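## Task

Carry only the red bin over the benches to the bench edge that has three arms standing along it, then set the hook down next to that bin, lying flat on the bench with its handle sticking out past that same edge. All other objects must finish resting on what they rest on now. Nothing counts if it stays in place only because a robot is holding it. Finish by opening the grippers and moving the arms away.

## Robot and tools

Setup. Four identical i2rt Big YAM arms, named arm1, arm2, arm3 and arm4, each with six revolute joints, a two-finger gripper and a wrist camera. Two fixed room cameras, room_a and room_b, watch the benches. With joints 1 and 6 at zero and the hand level and pointing ahead, the wrist camera sits above the hand facing the fingertips. Reach is roughly 1.0 m from the joint1 axis. Loose objects may occasionally get a small shove from outside.

Frame. One shared scene frame, origin on the floor, +z up. The hand point is midway between the fingertips; its z axis runs along the fingers and the fingers close along its y axis. Each robot's foot pose is real but never printed.

execute_actions(actions, cameras). actions is a list holding zero or one action. An action is an object keyed by robot name; under each name goes "joints", an object of absolute joint targets (not offsets) in that robot's own joint space. Every key is optional: joint1_rad, joint2_rad, joint3_rad, joint4_rad, joint5_rad, joint6_rad in radians, and gripper_m in metres as fingertip separation. Ranges (with the tolerance that counts as arrived): joint1_rad -2.879..2.879 (±0.045), turns the arm about its foot, positive counter-clockwise seen from above, 0 faces the way the foot faces. joint2_rad 0..3.141 (±0.14), shoulder; 0 has the upper arm lying back nearly level, larger lifts it up then forward. joint3_rad 0..3.019 (±0.09), elbow; 0 folds the forearm onto the upper arm, larger opens it. joint4_rad -1.692..1.57 (±0.055), hand pitch, positive tips fingers up. joint5_rad -1.57..1.57 (±0.03), sideways hand swing, positive to the arm's right. joint6_rad -2.094..2.094 (±0.035), hand roll, positive clockwise seen from behind. gripper_m 0..0.093 (±0.003); grip force is about 50 to 62 N per pad, lower on some units. All motions in an action start at once and may finish at different times; joints move at different speeds, so the hand can swing wide between postures. Omitted joints or robots may keep pushing toward earlier targets. An unknown key or out-of-range value rejects the whole call and nothing moves. cameras is a list from arm1_cam_wrist, arm2_cam_wrist, arm3_cam_wrist, arm4_cam_wrist, room_a, room_b, all; omitted, null or ["all"] gives every camera, [] gives none. An empty actions list just reports state and images.

wait(seconds): 0 to 10 s with no new command; returns the same as an empty action. zoom_image(camera, region): enlarges [x0, y0, x1, y1] pixels (origin top-left, at most 504 by 504) of that camera's latest full image. read_manual(section): licence texts only. finished_scene(scene): ends scene 1 or 2 after the last command has been held, reports success and starts the next task; irreversible. The scene must stay solved.

Reading results. Each robot reports joint_positions, joint torques (whole drive output with per-unit offset, scale and noise, nonzero even in free air) and a "pictures" line listing image order. joint_status tells how each commanded joint ended: done; "off_target" (stopped short, possibly still pushing); "contact_stop" or "time_out" (holds where it stopped, though a timed-out joint may keep a target within 0.375, 0.375, 0.113, 0.225, 0.075, 0.3 rad of its position for joints 1..6 and keep pushing, moving there if freed); "not_followed" after a "joint command not followed" line with a cause, meaning a self/inter-arm clearance check blocked that arm's targets (the gripper still acts) and may retry them each action until valid targets arrive. on_its_own lists uncommanded behaviour; "held at" is the target, not the position. If a stop is reported, the remaining motion calls of that reply are skipped. Between replies the simulation runs on and robots hold the last command.

Cautions. Don't let anything fall to the floor or leave the work area; that ends the scene. Arms pressing hard on each other ends the run; the clearance check ignores fingers, gripper housings and wrist cameras and may react late, and no line reports arm contact. Arms don't stop on contact and can push very hard; to relieve a push, command the joint to its reported position. Tiny target changes may not move a joint; a joint carrying a load sags. Sustained effort heats motors: a MOTOR HOT line appears at 85 °C, and at 100 °C an OVER-TEMPERATURE FAULT drops that arm, and its joints read "limit_stop_at_motor_heat" (resend targets later). Heat partly carries into the next scene. Avoid drops, slips, slams and hard hits. Release and retract before finishing.

Camera intrinsics: wrist cameras are 616x616 fisheye (fx≈179, cx≈310, cy≈307); room_a 672x504, fovy 80.261; room_b 672x504, fovy 89.83. An approximate URDF gives link geometry; pinch is the hand point, 0.13629 m from the gripper frame.

Each tool is called after ">>>" as a command line: name --argument value for each argument, lists and objects as JSON in quotes; but a table of rows of numbers goes row by row, as --pt "numbers of a row", without its own name.

## Session

>>> execute_actions --actions '[]'

Scene clock: 0.00 s.
Joint torques (N m, as the arm reports them, + toward a larger angle): no reading
Motor temperatures (°C, as the motors report them): arm1=[21 23 23 21 21 21] | arm2=[23 23 21 21 22 21] | arm3=[20 23 22 21 23 23] | arm4=[21 21 22 21 23 23]
arm1.joint_positions: joint1_rad=-0.773 joint2_rad=+0.369 joint3_rad=+1.589 joint4_rad=-1.388 joint5_rad=+0.042 joint6_rad=+0.572 gripper_m=+0.095
arm1.joint_status: not commanded
arm1.hand: x=-0.6487 y=-0.5520 z=+1.4186 quat_wxyz=(-0.532, +0.023, -0.766, -0.360) (m; scene frame)
arm2.joint_positions: joint1_rad=-0.761 joint2_rad=+0.637 joint3_rad=+1.636 joint4_rad=-1.459 joint5_rad=-0.036 joint6_rad=-0.392 gripper_m=+0.095
arm2.joint_status: not commanded
arm2.hand: x=+0.3349 y=-0.4455 z=+1.4115 quat_wxyz=(-0.506, +0.536, -0.656, -0.163) (m; scene frame)
arm3.joint_positions: joint1_rad=+0.238 joint2_rad=+0.330 joint3_rad=+1.647 joint4_rad=-1.417 joint5_rad=+0.102 joint6_rad=+0.696 gripper_m=+0.094
arm3.joint_status: not commanded
arm3.hand: x=+1.2133 y=-0.5796 z=+1.4392 quat_wxyz=(-0.263, +0.348, -0.651, -0.622) (m; scene frame)
arm4.joint_positions: joint1_rad=-0.500 joint2_rad=+0.513 joint3_rad=+1.408 joint4_rad=-1.552 joint5_rad=+0.256 joint6_rad=+0.541 gripper_m=+0.094
arm4.joint_status: not commanded
arm4.hand: x=-0.8517 y=+1.6829 z=+1.2688 quat_wxyz=(-0.228, -0.879, -0.151, +0.392) (m; scene frame)
pictures: arm1_cam_wrist, arm2_cam_wrist, arm3_cam_wrist, arm4_cam_wrist, room_a, room_b
Images, in order (width x height): arm1_cam_wrist 616x616, arm2_cam_wrist 616x616, arm3_cam_wrist 616x616, arm4_cam_wrist 616x616, room_a 672x504, room_b 672x504.

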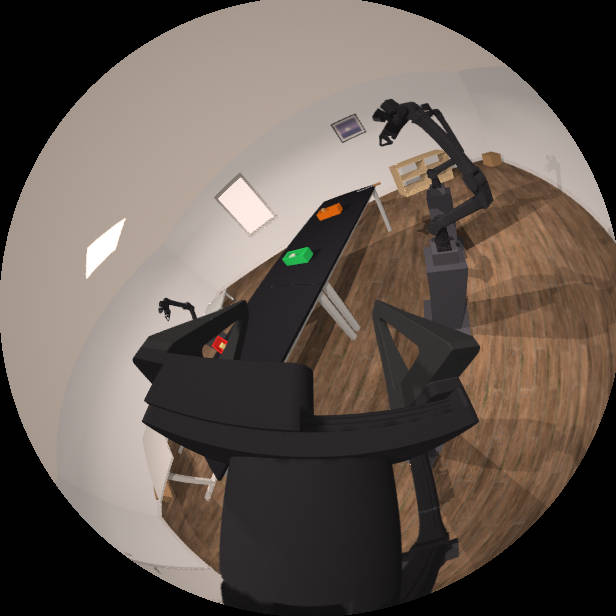

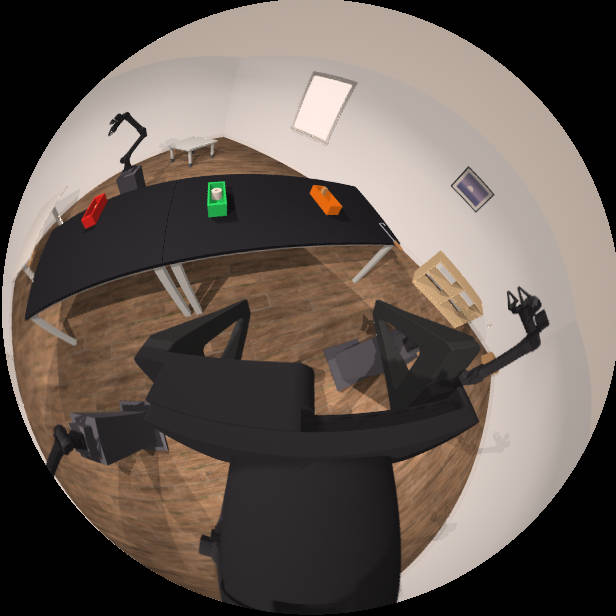

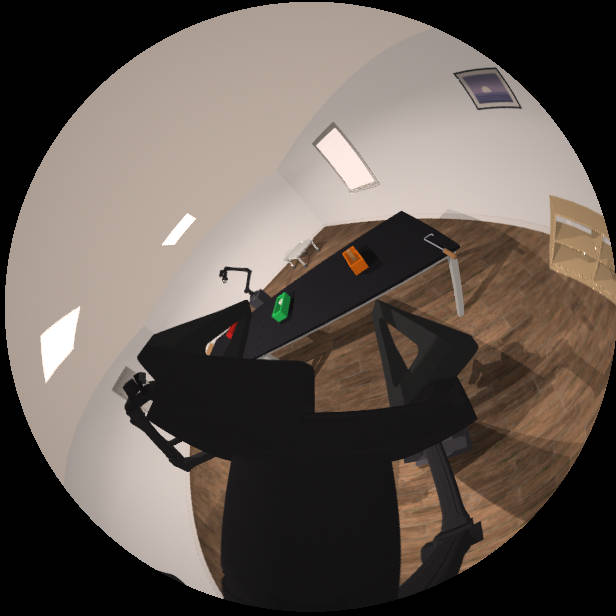

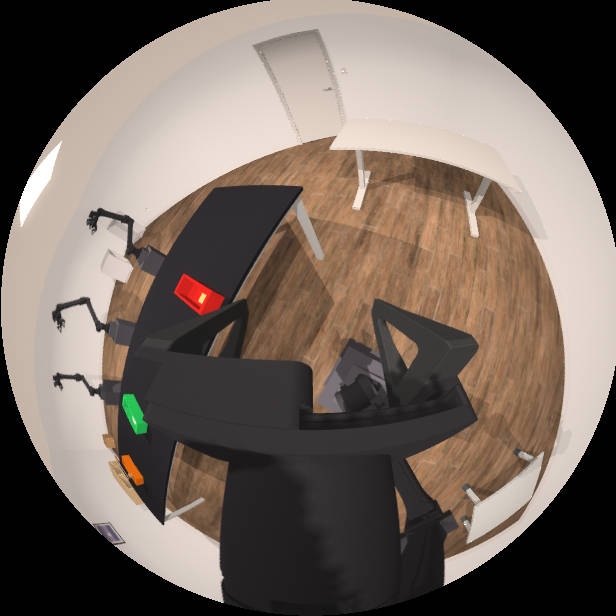

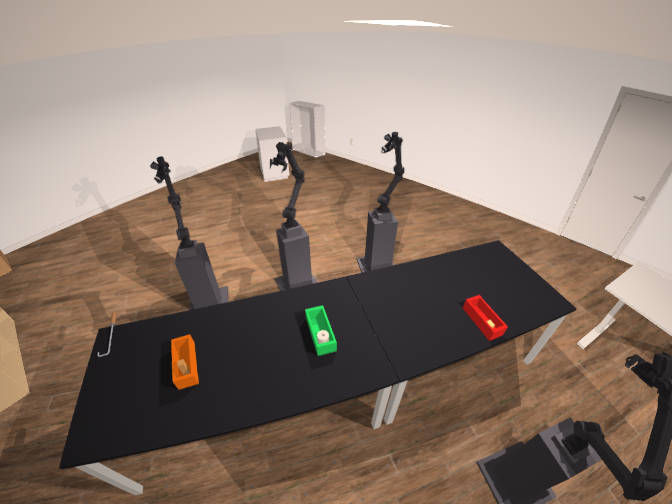

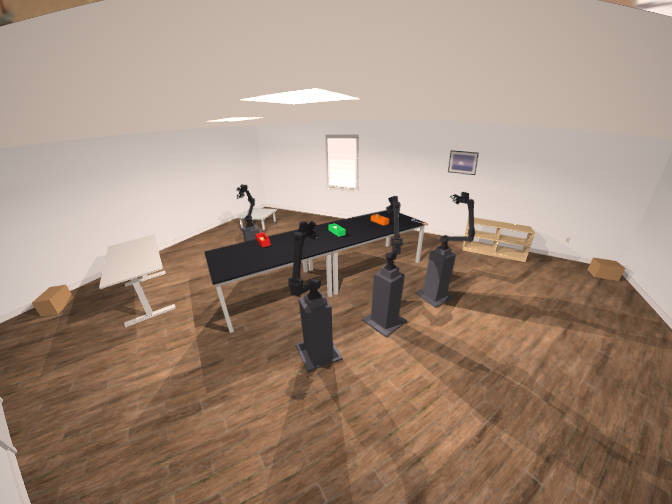

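>>> execute_actions --actions '[{"arm3":{"joints":{"joint1_rad":-1.15,"joint2_rad":2.12,"joint3_rad":1.42,"joint4_rad":0.7,"joint5_rad":-1.19,"joint6_rad":0}},"arm4":{"joints":{"joint1_rad":0,"joint2_rad":1.5,"joint3_rad":0.785,"joint4_rad":0.715,"joint5_rad":0,"joint6_rad":0,"gripper_m":0}},"arm1":{"joints":{"joint1_rad":0.13,"joint2_rad":1.5,"joint3_rad":0.785,"joint4_rad":0.715,"joint5_rad":0,"joint6_rad":0}}}]'

>>> zoom_image --camera "room_a" --region '[40,240,240,400]'

Scene clock: 19.87 s.
Joint torques (N m, as the arm reports them, + toward a larger angle): arm1=[-0.94 -9.66 10.12  3.81  0.09 -0.01] | arm2=[-0.76  3.08  7.31  2.37 -0.18 -0.02] | arm3=[  1.44 -22.51   9.42   2.33  -0.11  -0.13] | arm4=[ 0.83 -9.77  8.46  2.27  0.   -0.23]
Motor temperatures (°C, as the motors report them): arm1=[21 23 25 22 21 21] | arm2=[23 23 23 21 22 21] | arm3=[20 24 23 21 23 23] | arm4=[21 21 27 21 23 23]
arm1.joint_positions: joint1_rad=+0.135 joint2_rad=+1.479 joint3_rad=+0.778 joint4_rad=+0.690 joint5_rad=+0.000 joint6_rad=+0.011 gripper_m=+0.095
arm1.joint_status: all done
arm1.hand: x=-0.7107 y=+0.0033 z=+1.0324 quat_wxyz=(-0.490, +0.501, -0.507, -0.501) (m; scene frame)
arm2.joint_positions: joint1_rad=-0.761 joint2_rad=+0.637 joint3_rad=+1.636 joint4_rad=-1.459 joint5_rad=-0.036 joint6_rad=-0.392 gripper_m=+0.095
arm2.joint_status: not commanded
arm2.hand: x=+0.3349 y=-0.4455 z=+1.4115 quat_wxyz=(-0.506, +0.536, -0.656, -0.163) (m; scene frame)
arm3.joint_positions: joint1_rad=-1.152 joint2_rad=+2.119 joint3_rad=+1.418 joint4_rad=+0.688 joint5_rad=-1.187 joint6_rad=+0.009 gripper_m=+0.094
arm3.joint_status: all done
arm3.hand: x=+1.8035 y=-0.1954 z=+0.9545 quat_wxyz=(-0.500, +0.492, -0.504, -0.504) (m; scene frame)
arm4.joint_positions: joint1_rad=+0.003 joint2_rad=+1.481 joint3_rad=+0.780 joint4_rad=+0.696 joint5_rad=+0.001 joint6_rad=+0.016 gripper_m=+0.001
arm4.joint_status: all done
arm4.hand: x=-0.7657 y=+1.1963 z=+1.0114 quat_wxyz=(-0.491, -0.518, -0.480, +0.510) (m; scene frame)
pictures: arm1_cam_wrist, arm2_cam_wrist, arm3_cam_wrist, arm4_cam_wrist, room_a, room_b
Images, in order (width x height): arm1_cam_wrist 616x616, arm2_cam_wrist 616x616, arm3_cam_wrist 616x616, arm4_cam_wrist 616x616, room_a 672x504, room_b 672x504.

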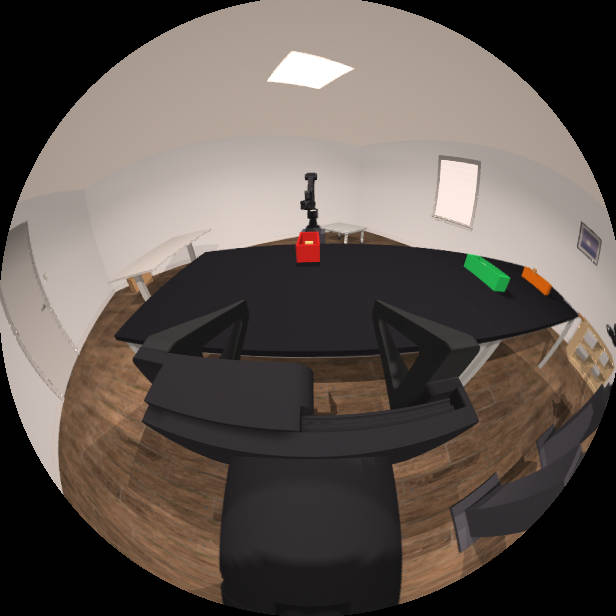

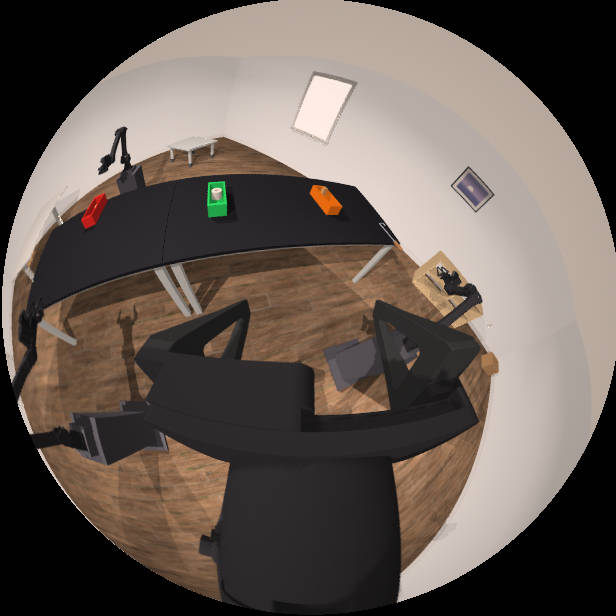

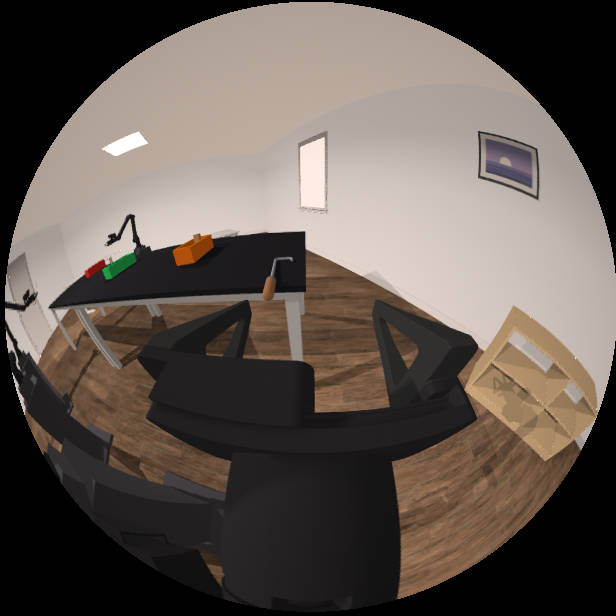

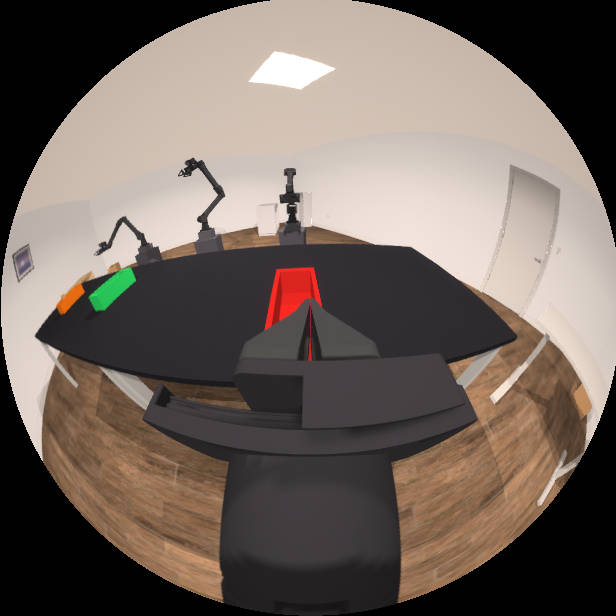

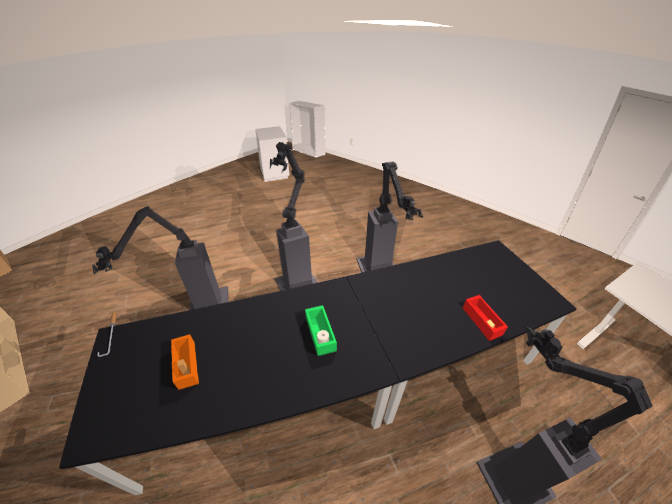

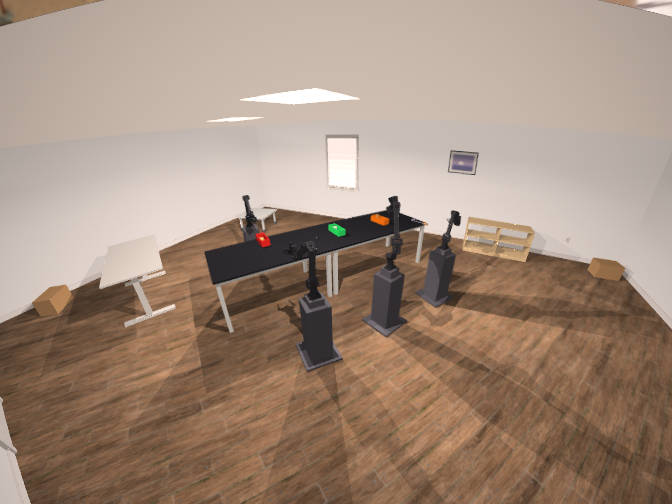

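Region (40, 240, 240, 400) of room_a's 672x504 image, scaled by 2.520, with more detail than that image has; it fills the top 403 rows of this view, and the rest is white.

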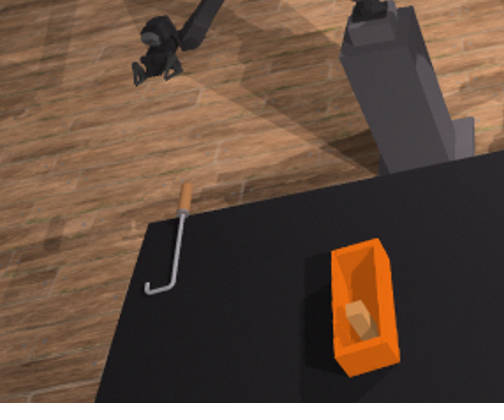

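>>> execute_actions --actions '[{"arm3":{"joints":{"joint1_rad":-0.8,"joint2_rad":2.42,"joint3_rad":1.5,"joint4_rad":0.93,"joint5_rad":-0.84}},"arm4":{"joints":{"joint1_rad":0.054,"joint2_rad":1.83,"joint3_rad":0.69,"joint4_rad":0.84,"gripper_m":0.06}}}]' --cameras '["arm3_cam_wrist","arm4_cam_wrist","room_a"]'

Scene clock: 29.63 s.
Joint torques (N m, as the arm reports them, + toward a larger angle): arm1=[-0.97 -9.63 10.11  3.81  0.09 -0.01] | arm2=[-0.47  3.31  7.25  2.39 -0.16 -0.03] | arm3=[  1.7  -24.36   8.71   2.43   0.09  -0.12] | arm4=[  0.95 -12.87   4.93   2.2    0.    -0.23]
Motor temperatures (°C, as the motors report them): arm1=[21 24 26 22 21 21] | arm2=[23 23 24 21 22 21] | arm3=[20 25 25 21 23 23] | arm4=[21 22 28 21 23 23]
arm1.joint_positions: joint1_rad=+0.135 joint2_rad=+1.479 joint3_rad=+0.778 joint4_rad=+0.690 joint5_rad=+0.000 joint6_rad=+0.011 gripper_m=+0.095
arm1.joint_status: not commanded
arm1.hand: x=-0.7107 y=+0.0033 z=+1.0324 quat_wxyz=(-0.490, +0.501, -0.507, -0.501) (m; scene frame)
arm2.joint_positions: joint1_rad=-0.761 joint2_rad=+0.637 joint3_rad=+1.636 joint4_rad=-1.459 joint5_rad=-0.036 joint6_rad=-0.392 gripper_m=+0.095
arm2.joint_status: not commanded
arm2.hand: x=+0.3349 y=-0.4455 z=+1.4115 quat_wxyz=(-0.506, +0.536, -0.656, -0.163) (m; scene frame)
arm3.joint_positions: joint1_rad=-0.809 joint2_rad=+2.419 joint3_rad=+1.490 joint4_rad=+0.918 joint5_rad=-0.842 joint6_rad=+0.008 gripper_m=+0.094
arm3.joint_status: all done
arm3.hand: x=+1.6984 y=+0.0010 z=+0.8084 quat_wxyz=(-0.501, +0.493, -0.504, -0.501) (m; scene frame)
arm4.joint_positions: joint1_rad=+0.056 joint2_rad=+1.836 joint3_rad=+0.692 joint4_rad=+0.822 joint5_rad=+0.001 joint6_rad=+0.015 gripper_m=+0.060
arm4.joint_status: all done
arm4.hand: x=-0.7338 y=+1.2090 z=+0.7980 quat_wxyz=(-0.418, -0.578, -0.566, +0.412) (m; scene frame)
pictures: arm3_cam_wrist, arm4_cam_wrist, room_a
Images, in order (width x height): arm3_cam_wrist 616x616, arm4_cam_wrist 616x616, room_a 672x504.

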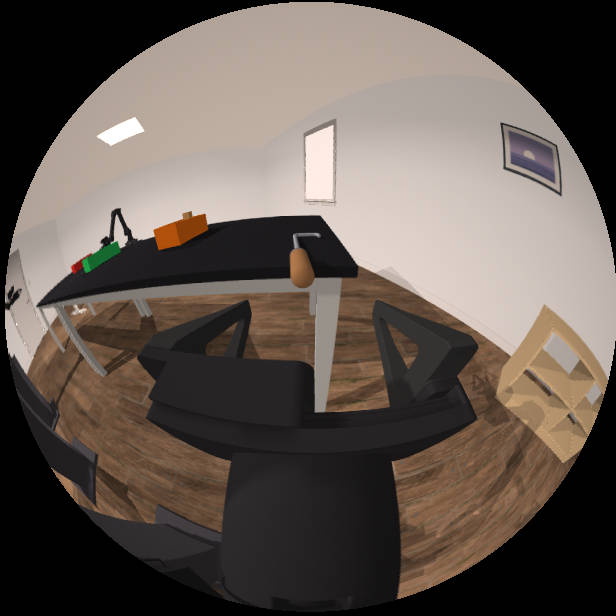

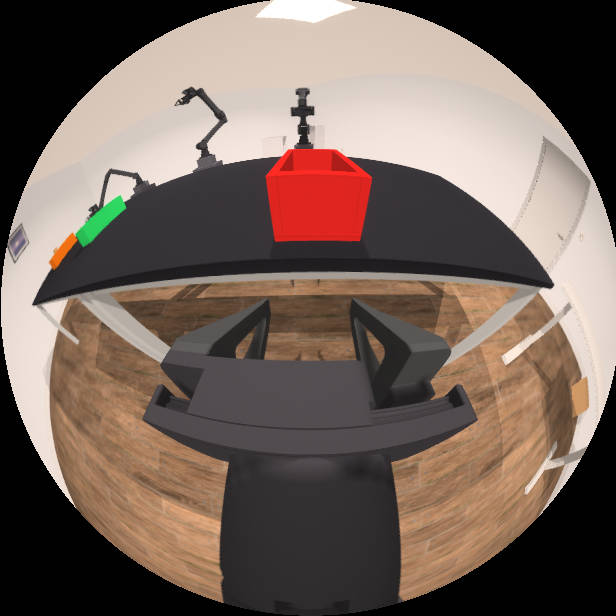

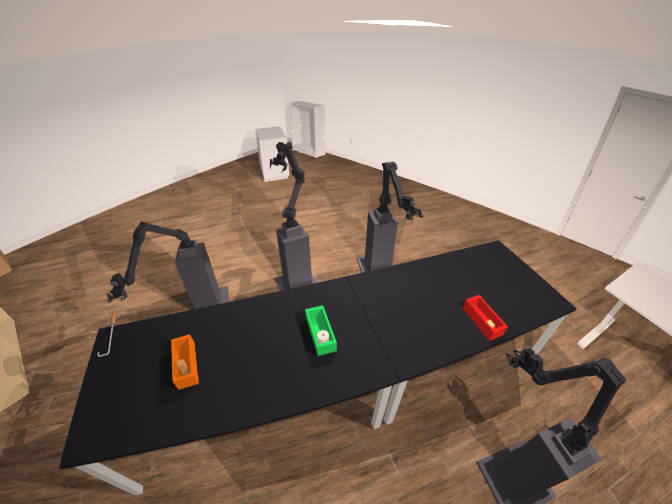

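>>> execute_actions --actions '[{"arm3":{"joints":{"joint1_rad":-0.7,"joint2_rad":2.55,"joint3_rad":1.73,"joint4_rad":0.835,"joint5_rad":-0.78}},"arm4":{"joints":{"joint1_rad":0.035,"joint2_rad":1.96,"joint3_rad":1.1,"joint4_rad":0.62}}}]' --cameras '["arm3_cam_wrist","arm4_cam_wrist","room_a"]'

Scene clock: 40.50 s.
Joint torques (N m, as the arm reports them, + toward a larger angle): arm1=[-0.98 -9.64 10.11  3.82  0.09 -0.01] | arm2=[-0.71  3.47  7.23  2.29 -0.16  0.01] | arm3=[  0.93 -25.38  11.99   1.67   0.1   -0.11] | arm4=[  0.74 -16.09   8.84   1.01   0.    -0.23]
Motor temperatures (°C, as the motors report them): arm1=[21 24 27 22 21 21] | arm2=[23 23 24 21 22 21] | arm3=[20 27 25 21 23 23] | arm4=[21 23 27 21 23 23]
arm1.joint_positions: joint1_rad=+0.135 joint2_rad=+1.479 joint3_rad=+0.778 joint4_rad=+0.690 joint5_rad=+0.000 joint6_rad=+0.011 gripper_m=+0.095
arm1.joint_status: not commanded
arm1.hand: x=-0.7107 y=+0.0033 z=+1.0324 quat_wxyz=(-0.490, +0.501, -0.507, -0.501) (m; scene frame)
arm2.joint_positions: joint1_rad=-0.761 joint2_rad=+0.637 joint3_rad=+1.636 joint4_rad=-1.459 joint5_rad=-0.036 joint6_rad=-0.392 gripper_m=+0.095
arm2.joint_status: not commanded
arm2.hand: x=+0.3349 y=-0.4455 z=+1.4115 quat_wxyz=(-0.506, +0.536, -0.656, -0.163) (m; scene frame)
arm3.joint_positions: joint1_rad=-0.694 joint2_rad=+2.536 joint3_rad=+1.689 joint4_rad=+0.840 joint5_rad=-0.782 joint6_rad=+0.008 gripper_m=+0.094
arm3.joint_status: all done
arm3.hand: x=+1.6670 y=+0.0882 z=+0.7894 quat_wxyz=(-0.489, +0.507, -0.489, -0.514) (m; scene frame)
arm4.joint_positions: joint1_rad=+0.039 joint2_rad=+1.958 joint3_rad=+1.074 joint4_rad=+0.633 joint5_rad=+0.001 joint6_rad=+0.015 gripper_m=+0.060
arm4.joint_status: all done
arm4.hand: x=-0.7463 y=+1.0795 z=+0.8455 quat_wxyz=(-0.435, -0.568, -0.546, +0.436) (m; scene frame)
pictures: arm3_cam_wrist, arm4_cam_wrist, room_a
Images, in order (width x height): arm3_cam_wrist 616x616, arm4_cam_wrist 616x616, room_a 672x504.

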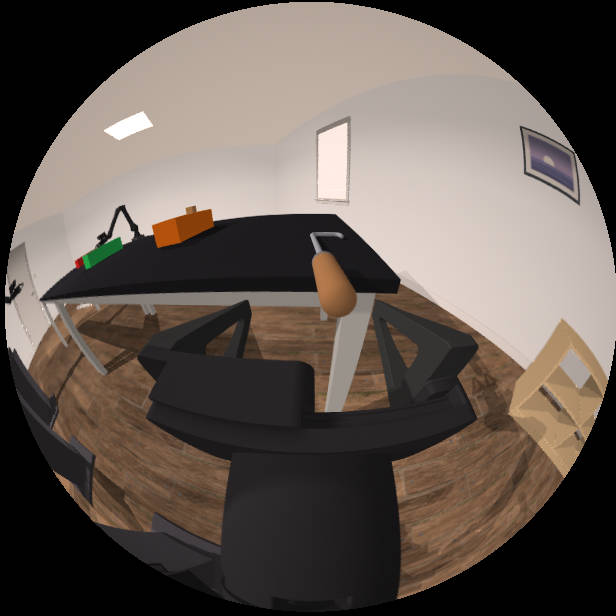

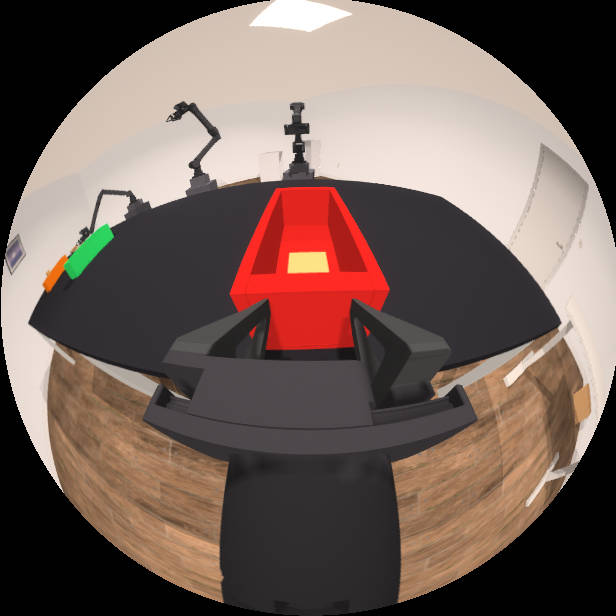

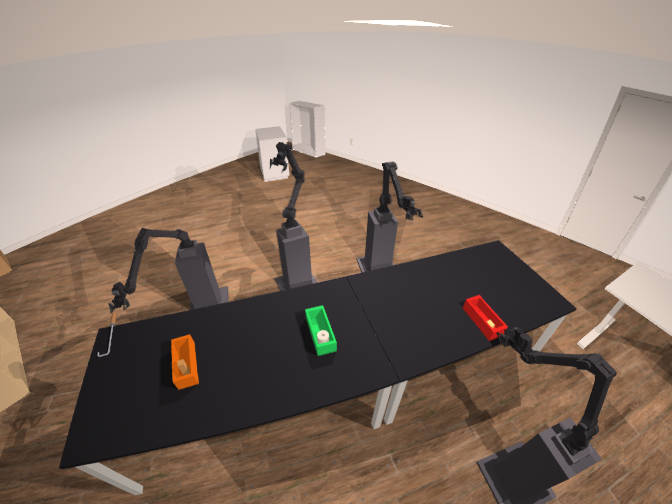

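>>> execute_actions --actions '[{"arm3":{"joints":{"joint1_rad":-0.645,"joint2_rad":2.735,"joint3_rad":2.085,"joint4_rad":0.655,"joint5_rad":-0.735}},"arm4":{"joints":{"joint2_rad":2.04,"joint3_rad":1.1,"joint4_rad":0.62}}}]' --cameras '[]'

>>> execute_actions --actions '[{"arm4":{"joints":{"joint2_rad":2.18,"joint3_rad":1.42,"joint4_rad":0.46}}}]' --cameras '["arm3_cam_wrist","arm4_cam_wrist","room_a"]'

Scene clock: 49.77 s.
Joint torques (N m, as the arm reports them, + toward a larger angle): arm1=[-0.94 -9.67 10.12  3.82  0.09 -0.01] | arm2=[-0.38  3.39  7.24  2.3  -0.18  0.01] | arm3=[  0.77 -28.91  13.45   1.88   0.1   -0.13] | arm4=[  0.78 -15.     8.38   1.11   0.    -0.23]
Motor temperatures (°C, as the motors report them): arm1=[21 24 28 22 21 21] | arm2=[23 23 24 21 22 21] | arm3=[20 28 27 21 23 23] | arm4=[21 24 28 21 23 23]
arm1.joint_positions: joint1_rad=+0.135 joint2_rad=+1.479 joint3_rad=+0.778 joint4_rad=+0.690 joint5_rad=+0.000 joint6_rad=+0.011 gripper_m=+0.095
arm1.joint_status: not commanded
arm1.hand: x=-0.7107 y=+0.0033 z=+1.0324 quat_wxyz=(-0.490, +0.501, -0.507, -0.501) (m; scene frame)
arm2.joint_positions: joint1_rad=-0.761 joint2_rad=+0.637 joint3_rad=+1.636 joint4_rad=-1.459 joint5_rad=-0.036 joint6_rad=-0.392 gripper_m=+0.095
arm2.joint_status: not commanded
arm2.hand: x=+0.3349 y=-0.4455 z=+1.4115 quat_wxyz=(-0.506, +0.536, -0.656, -0.163) (m; scene frame)
arm3.joint_positions: joint1_rad=-0.641 joint2_rad=+2.730 joint3_rad=+2.044 joint4_rad=+0.659 joint5_rad=-0.738 joint6_rad=+0.007 gripper_m=+0.094
arm3.joint_status: all done
arm3.hand: x=+1.6803 y=+0.1642 z=+0.7603 quat_wxyz=(-0.480, +0.510, -0.494, -0.516) (m; scene frame)
arm4.joint_positions: joint1_rad=+0.039 joint2_rad=+2.019 joint3_rad=+1.074 joint4_rad=+0.631 joint5_rad=+0.001 joint6_rad=+0.015 gripper_m=+0.060
arm4.joint_status: all done
arm4.hand: x=-0.7461 y=+1.0825 z=+0.8032 quat_wxyz=(-0.417, -0.581, -0.560, +0.418) (m; scene frame)
pictures: none
No camera images: the call's "cameras" was empty. Leave "cameras" out to get every camera's image.

Scene clock: 50.80 s.
Joint torques (N m, as the arm reports them, + toward a larger angle): arm1=[-0.94 -9.61 10.11  3.8   0.09 -0.01] | arm2=[-0.67  3.1   7.29  2.41 -0.17 -0.03] | arm3=[  0.38 -28.6   13.17   1.82   0.11  -0.11] | arm4=[  0.77 -17.89  10.9    1.     0.04  -0.22]
Motor temperatures (°C, as the motors report them): arm1=[21 24 28 22 21 21] | arm2=[23 23 24 21 22 21] | arm3=[20 28 28 21 23 23] | arm4=[21 24 29 21 23 23]
arm1.joint_positions: joint1_rad=+0.135 joint2_rad=+1.479 joint3_rad=+0.778 joint4_rad=+0.690 joint5_rad=+0.000 joint6_rad=+0.011 gripper_m=+0.095
arm1.joint_status: not commanded
arm1.hand: x=-0.7107 y=+0.0033 z=+1.0324 quat_wxyz=(-0.490, +0.501, -0.507, -0.501) (m; scene frame)
arm2.joint_positions: joint1_rad=-0.761 joint2_rad=+0.637 joint3_rad=+1.636 joint4_rad=-1.459 joint5_rad=-0.036 joint6_rad=-0.392 gripper_m=+0.095
arm2.joint_status: not commanded
arm2.hand: x=+0.3349 y=-0.4455 z=+1.4115 quat_wxyz=(-0.506, +0.536, -0.656, -0.163) (m; scene frame)
arm3.joint_positions: joint1_rad=-0.641 joint2_rad=+2.730 joint3_rad=+2.044 joint4_rad=+0.659 joint5_rad=-0.738 joint6_rad=+0.007 gripper_m=+0.094
arm3.joint_status: not commanded
arm3.hand: x=+1.6803 y=+0.1642 z=+0.7603 quat_wxyz=(-0.480, +0.510, -0.494, -0.516) (m; scene frame)
arm4.joint_positions: joint1_rad=+0.039 joint2_rad=+2.160 joint3_rad=+1.373 joint4_rad=+0.472 joint5_rad=+0.000 joint6_rad=+0.014 gripper_m=+0.060
arm4.joint_status: all done
arm4.hand: x=-0.7478 y=+0.9951 z=+0.8077 quat_wxyz=(-0.417, -0.581, -0.560, +0.418) (m; scene frame)
pictures: arm3_cam_wrist, arm4_cam_wrist, room_a
Images, in order (width x height): arm3_cam_wrist 616x616, arm4_cam_wrist 616x616, room_a 672x504.

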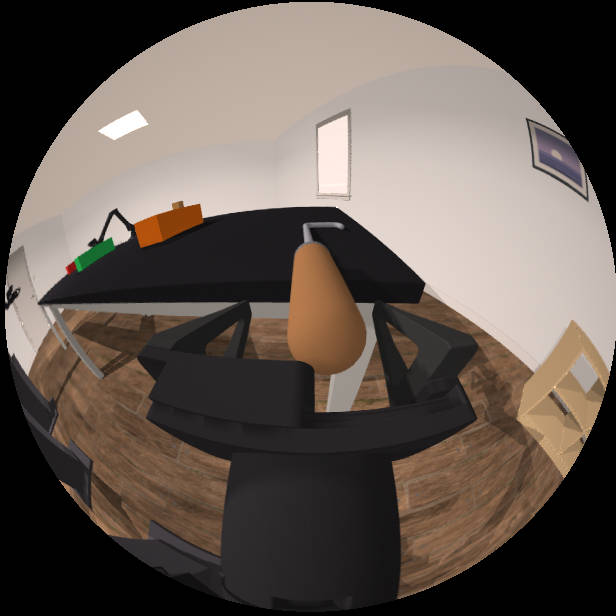

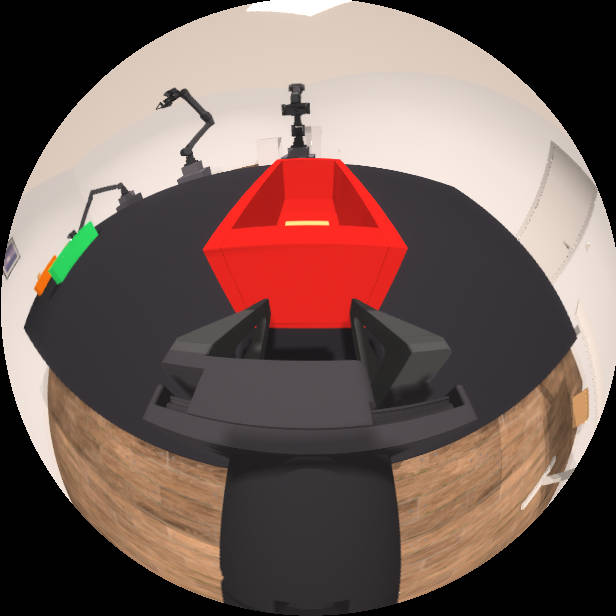

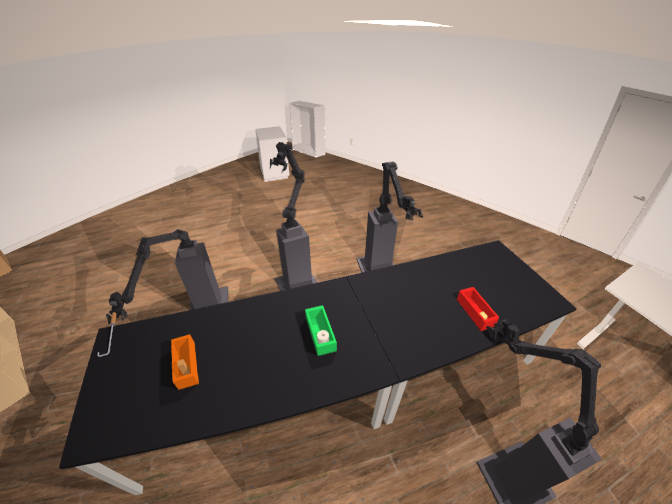

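>>> execute_actions --actions '[{"arm3":{"joints":{"joint3_rad":2.13}},"arm4":{"joints":{"joint2_rad":2.34,"joint3_rad":1.77,"joint4_rad":0.31}}}]' --cameras '["arm3_cam_wrist"]'

>>> execute_actions --actions '[{"arm3":{"joints":{"gripper_m":0.0}},"arm4":{"joints":{"joint2_rad":2.54,"joint3_rad":2.17,"joint4_rad":0.11}}}]' --cameras '["arm3_cam_wrist","arm4_cam_wrist"]'

Scene clock: 57.53 s.
Joint torques (N m, as the arm reports them, + toward a larger angle): arm1=[-0.94 -9.62 10.11  3.82  0.09 -0.01] | arm2=[-0.47  3.58  7.3   2.36 -0.16  0.02] | arm3=[  0.33 -28.58  13.6    1.87   0.1   -0.1 ] | arm4=[  0.81 -20.96  12.05   1.09   0.05  -0.22]
Motor temperatures (°C, as the motors report them): arm1=[21 24 28 22 21 21] | arm2=[23 23 24 21 22 21] | arm3=[20 29 29 21 23 23] | arm4=[21 25 31 21 23 23]
arm1.joint_positions: joint1_rad=+0.135 joint2_rad=+1.479 joint3_rad=+0.778 joint4_rad=+0.690 joint5_rad=+0.000 joint6_rad=+0.011 gripper_m=+0.095
arm1.joint_status: not commanded
arm1.hand: x=-0.7107 y=+0.0033 z=+1.0324 quat_wxyz=(-0.490, +0.501, -0.507, -0.501) (m; scene frame)
arm2.joint_positions: joint1_rad=-0.761 joint2_rad=+0.637 joint3_rad=+1.636 joint4_rad=-1.459 joint5_rad=-0.036 joint6_rad=-0.392 gripper_m=+0.095
arm2.joint_status: not commanded
arm2.hand: x=+0.3349 y=-0.4455 z=+1.4115 quat_wxyz=(-0.506, +0.536, -0.656, -0.163) (m; scene frame)
arm3.joint_positions: joint1_rad=-0.641 joint2_rad=+2.729 joint3_rad=+2.087 joint4_rad=+0.659 joint5_rad=-0.738 joint6_rad=+0.007 gripper_m=+0.094
arm3.joint_status: all done
arm3.hand: x=+1.6867 y=+0.1720 z=+0.7825 quat_wxyz=(-0.495, +0.509, -0.479, -0.517) (m; scene frame)
arm4.joint_positions: joint1_rad=+0.039 joint2_rad=+2.322 joint3_rad=+1.721 joint4_rad=+0.320 joint5_rad=+0.000 joint6_rad=+0.014 gripper_m=+0.060
arm4.joint_status: all done
arm4.hand: x=-0.7496 y=+0.9063 z=+0.8239 quat_wxyz=(-0.427, -0.574, -0.553, +0.427) (m; scene frame)
pictures: arm3_cam_wrist
Images, in order (width x height): arm3_cam_wrist 616x616.

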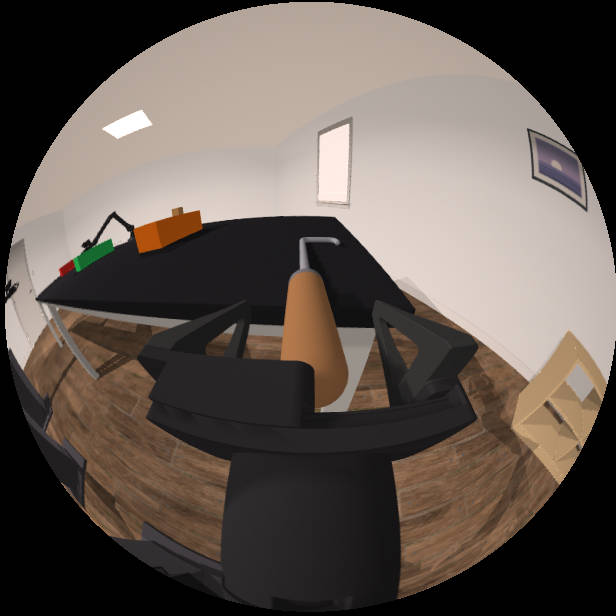

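Scene clock: 58.70 s.
Joint torques (N m, as the arm reports them, + toward a larger angle): arm1=[-0.92 -9.63 10.11  3.81  0.09 -0.01] | arm2=[-0.16  3.56  7.27  2.39 -0.16  0.01] | arm3=[  0.52 -28.85  13.41   1.84   0.06  -0.1 ] | arm4=[  0.85 -23.1   13.38   1.14   0.05  -0.22]
Motor temperatures (°C, as the motors report them): arm1=[21 24 28 22 21 21] | arm2=[23 23 24 21 22 21] | arm3=[20 29 29 21 23 23] | arm4=[21 26 32 21 23 23]
arm1.joint_positions: joint1_rad=+0.135 joint2_rad=+1.479 joint3_rad=+0.778 joint4_rad=+0.690 joint5_rad=+0.000 joint6_rad=+0.011 gripper_m=+0.095
arm1.joint_status: not commanded
arm1.hand: x=-0.7107 y=+0.0033 z=+1.0324 quat_wxyz=(-0.490, +0.501, -0.507, -0.501) (m; scene frame)
arm2.joint_positions: joint1_rad=-0.761 joint2_rad=+0.637 joint3_rad=+1.636 joint4_rad=-1.459 joint5_rad=-0.036 joint6_rad=-0.392 gripper_m=+0.095
arm2.joint_status: not commanded
arm2.hand: x=+0.3349 y=-0.4455 z=+1.4115 quat_wxyz=(-0.506, +0.536, -0.656, -0.163) (m; scene frame)
arm3.joint_positions: joint1_rad=-0.641 joint2_rad=+2.729 joint3_rad=+2.088 joint4_rad=+0.658 joint5_rad=-0.736 joint6_rad=+0.006 gripper_m=+0.031
arm3.joint_status: gripper_m off_target (ended at +0.031, target +0.000)
arm3.hand: x=+1.6871 y=+0.1721 z=+0.7828 quat_wxyz=(-0.496, +0.509, -0.479, -0.516) (m; scene frame)
arm4.joint_positions: joint1_rad=+0.039 joint2_rad=+2.519 joint3_rad=+2.115 joint4_rad=+0.120 joint5_rad=+0.000 joint6_rad=+0.014 gripper_m=+0.060
arm4.joint_status: all done
arm4.hand: x=-0.7512 y=+0.8312 z=+0.8245 quat_wxyz=(-0.426, -0.575, -0.554, +0.426) (m; scene frame)
pictures: arm3_cam_wrist, arm4_cam_wrist
Images, in order (width x height): arm3_cam_wrist 616x616, arm4_cam_wrist 616x616.

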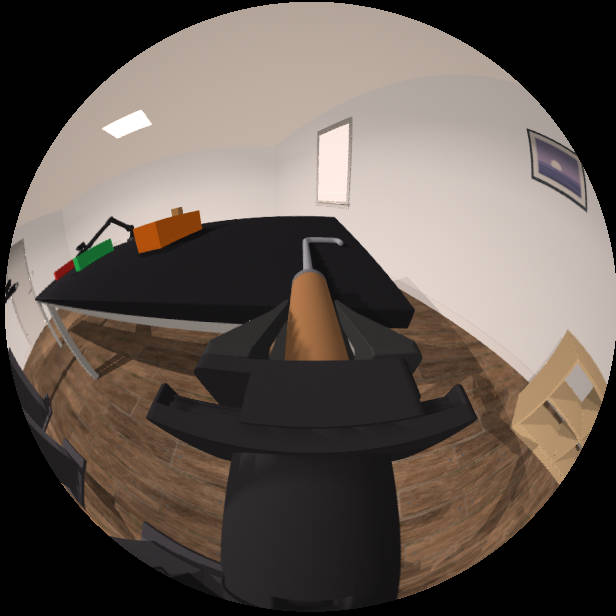

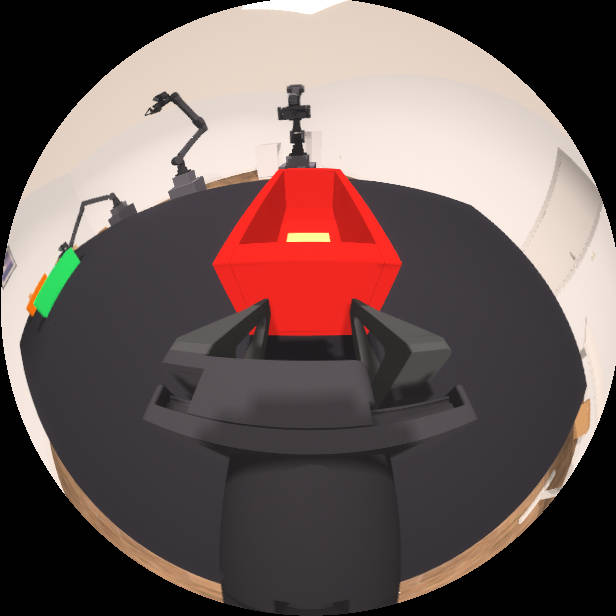

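>>> execute_actions --actions '[{"arm3":{"joints":{"joint2_rad":2.48,"joint4_rad":0.5}},"arm4":{"joints":{"joint2_rad":2.85,"joint3_rad":2.76,"joint4_rad":-0.17}}}]' --cameras '["arm3_cam_wrist"]'

>>> execute_actions --actions '[{"arm3":{"joints":{"joint1_rad":0.73,"joint5_rad":0.7}},"arm4":{"joints":{"joint2_rad":2.2,"joint3_rad":1.9,"joint4_rad":0.1}}}]' --cameras '[]'

>>> execute_actions --actions '[{"arm3":{"joints":{"joint2_rad":2.71,"joint4_rad":0.66}},"arm4":{"joints":{"joint2_rad":1.0,"joint3_rad":1.0,"joint4_rad":-0.5}}}]' --cameras '["arm3_cam_wrist","arm1_cam_wrist","room_a"]'

Scene clock: 70.97 s.
Joint torques (N m, as the arm reports them, + toward a larger angle): arm1=[-0.92 -9.61 10.11  3.81  0.09 -0.01] | arm2=[-0.68  3.5   7.24  2.5  -0.15  0.01] | arm3=[  0.64 -30.83  14.65   2.83   0.07  -0.02] | arm4=[  0.82 -24.45  14.62   1.11   0.06  -0.22]
Motor temperatures (°C, as the motors report them): arm1=[21 24 29 22 21 21] | arm2=[23 23 25 21 22 21] | arm3=[20 31 31 21 23 23] | arm4=[21 29 37 21 23 23]
arm1.joint_positions: joint1_rad=+0.135 joint2_rad=+1.479 joint3_rad=+0.778 joint4_rad=+0.690 joint5_rad=+0.000 joint6_rad=+0.011 gripper_m=+0.095
arm1.joint_status: not commanded
arm1.hand: x=-0.7107 y=+0.0033 z=+1.0324 quat_wxyz=(-0.490, +0.501, -0.507, -0.501) (m; scene frame)
arm2.joint_positions: joint1_rad=-0.761 joint2_rad=+0.637 joint3_rad=+1.636 joint4_rad=-1.459 joint5_rad=-0.036 joint6_rad=-0.392 gripper_m=+0.095
arm2.joint_status: not commanded
arm2.hand: x=+0.3349 y=-0.4455 z=+1.4115 quat_wxyz=(-0.506, +0.536, -0.656, -0.163) (m; scene frame)
arm3.joint_positions: joint1_rad=-0.641 joint2_rad=+2.499 joint3_rad=+2.088 joint4_rad=+0.478 joint5_rad=-0.736 joint6_rad=+0.000 gripper_m=+0.031
arm3.joint_status: all done
arm3.hand: x=+1.6948 y=+0.1804 z=+0.9521 quat_wxyz=(-0.515, +0.508, -0.459, -0.515) (m; scene frame)
arm4.joint_positions: joint1_rad=+0.039 joint2_rad=+2.819 joint3_rad=+2.698 joint4_rad=-0.160 joint5_rad=-0.001 joint6_rad=+0.014 gripper_m=+0.060
arm4.joint_status: all done
arm4.hand: x=-0.7523 y=+0.7697 z=+0.8193 quat_wxyz=(-0.426, -0.574, -0.554, +0.427) (m; scene frame)
pictures: arm3_cam_wrist
Images, in order (width x height): arm3_cam_wrist 616x616.

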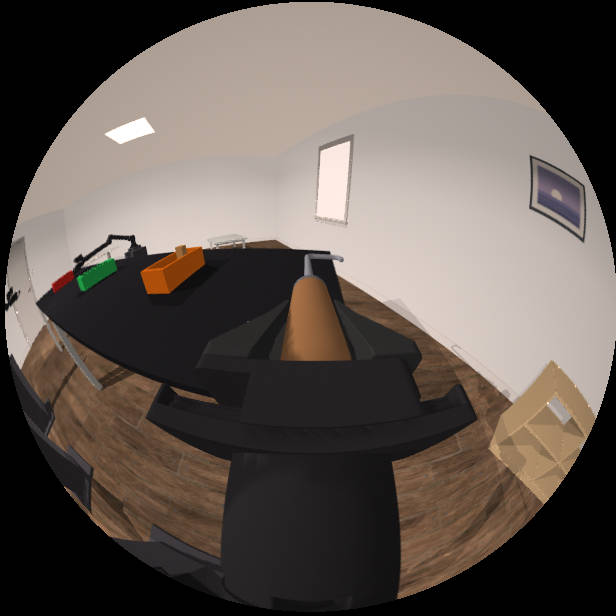

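Scene clock: 73.93 s.
Joint torques (N m, as the arm reports them, + toward a larger angle): arm1=[-0.98 -9.65 10.11  3.81  0.09 -0.01] | arm2=[-0.93  3.68  7.26  2.37 -0.17 -0.04] | arm3=[ -0.26 -30.95  14.69   3.12  -0.02  -0.03] | arm4=[  0.8  -21.14   9.35   1.64   0.06  -0.22]
Motor temperatures (°C, as the motors report them): arm1=[21 24 29 22 21 21] | arm2=[23 23 25 21 22 21] | arm3=[20 31 31 21 23 23] | arm4=[21 30 36 21 23 23]
arm1.joint_positions: joint1_rad=+0.135 joint2_rad=+1.479 joint3_rad=+0.778 joint4_rad=+0.690 joint5_rad=+0.000 joint6_rad=+0.011 gripper_m=+0.095
arm1.joint_status: not commanded
arm1.hand: x=-0.7107 y=+0.0033 z=+1.0324 quat_wxyz=(-0.490, +0.501, -0.507, -0.501) (m; scene frame)
arm2.joint_positions: joint1_rad=-0.761 joint2_rad=+0.637 joint3_rad=+1.636 joint4_rad=-1.459 joint5_rad=-0.036 joint6_rad=-0.392 gripper_m=+0.095
arm2.joint_status: not commanded
arm2.hand: x=+0.3349 y=-0.4455 z=+1.4115 quat_wxyz=(-0.506, +0.536, -0.656, -0.163) (m; scene frame)
arm3.joint_positions: joint1_rad=+0.738 joint2_rad=+2.500 joint3_rad=+2.088 joint4_rad=+0.473 joint5_rad=+0.700 joint6_rad=+0.000 gripper_m=+0.031
arm3.joint_status: all done
arm3.hand: x=+0.6996 y=+0.1772 z=+0.9451 quat_wxyz=(-0.507, +0.475, -0.495, -0.521) (m; scene frame)
arm4.joint_positions: joint1_rad=+0.039 joint2_rad=+2.189 joint3_rad=+1.907 joint4_rad=+0.097 joint5_rad=-0.001 joint6_rad=+0.014 gripper_m=+0.060
arm4.joint_status: all done
arm4.hand: x=-0.7506 y=+0.8835 z=+0.9958 quat_wxyz=(-0.453, -0.552, -0.533, +0.454) (m; scene frame)
pictures: none
No camera images: the call's "cameras" was empty. Leave "cameras" out to get every camera's image.

Scene clock: 75.63 s.
Joint torques (N m, as the arm reports them, + toward a larger angle): arm1=[-0.95 -9.67 10.11  3.82  0.09 -0.01] | arm2=[-0.58  3.8   7.29  2.38 -0.17 -0.02] | arm3=[ -0.22 -30.45  13.22   1.97  -0.01   0.02] | arm4=[ 0.75 -6.47  8.67  0.86  0.07 -0.22]
Motor temperatures (°C, as the motors report them): arm1=[21 24 29 22 21 21] | arm2=[23 23 25 21 22 21] | arm3=[20 31 31 21 23 23] | arm4=[21 29 36 21 23 23]
arm1.joint_positions: joint1_rad=+0.135 joint2_rad=+1.479 joint3_rad=+0.778 joint4_rad=+0.690 joint5_rad=+0.000 joint6_rad=+0.011 gripper_m=+0.095
arm1.joint_status: not commanded
arm1.hand: x=-0.7107 y=+0.0033 z=+1.0324 quat_wxyz=(-0.490, +0.501, -0.507, -0.501) (m; scene frame)
arm2.joint_positions: joint1_rad=-0.761 joint2_rad=+0.637 joint3_rad=+1.636 joint4_rad=-1.459 joint5_rad=-0.036 joint6_rad=-0.392 gripper_m=+0.095
arm2.joint_status: not commanded
arm2.hand: x=+0.3349 y=-0.4455 z=+1.4115 quat_wxyz=(-0.506, +0.536, -0.656, -0.163) (m; scene frame)
arm3.joint_positions: joint1_rad=+0.738 joint2_rad=+2.724 joint3_rad=+2.092 joint4_rad=+0.659 joint5_rad=+0.700 joint6_rad=-0.005 gripper_m=+0.031
arm3.joint_status: all done
arm3.hand: x=+0.7080 y=+0.1701 z=+0.7851 quat_wxyz=(-0.508, +0.488, -0.495, -0.508) (m; scene frame)
arm4.joint_positions: joint1_rad=+0.039 joint2_rad=+0.999 joint3_rad=+1.019 joint4_rad=-0.485 joint5_rad=-0.001 joint6_rad=+0.014 gripper_m=+0.060
arm4.joint_status: all done
arm4.hand: x=-0.7422 y=+1.3137 z=+1.1277 quat_wxyz=(-0.373, -0.611, -0.590, +0.373) (m; scene frame)
pictures: arm1_cam_wrist, arm3_cam_wrist, room_a
Images, in order (width x height): arm1_cam_wrist 616x616, arm3_cam_wrist 616x616, room_a 672x504.

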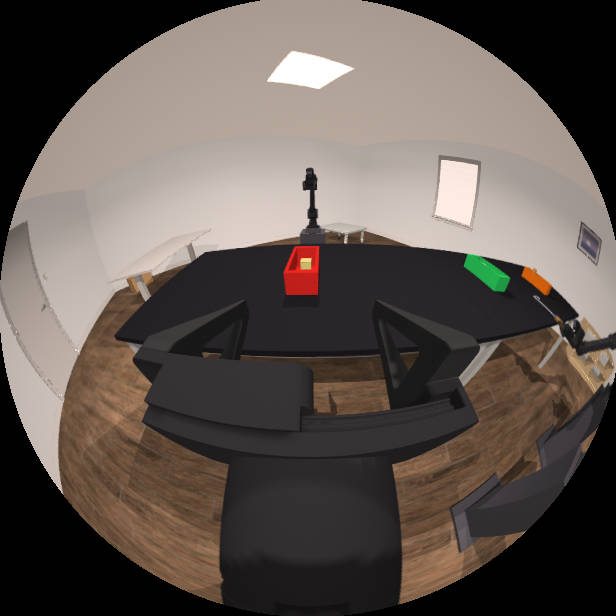

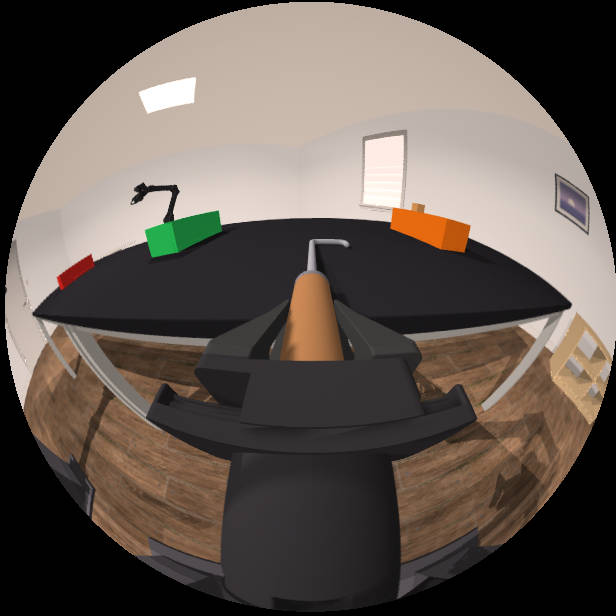

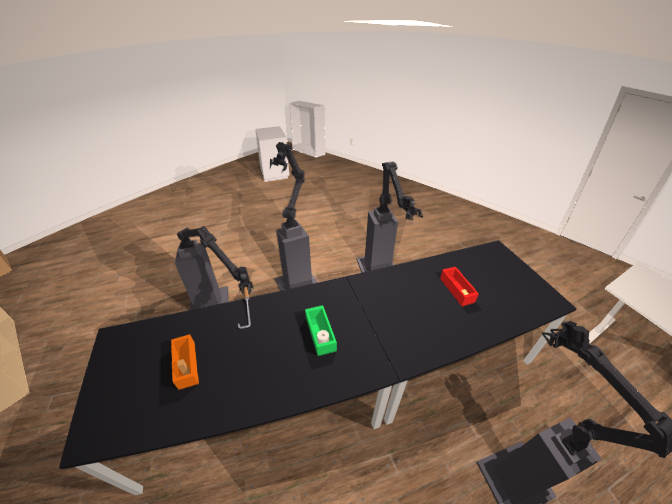

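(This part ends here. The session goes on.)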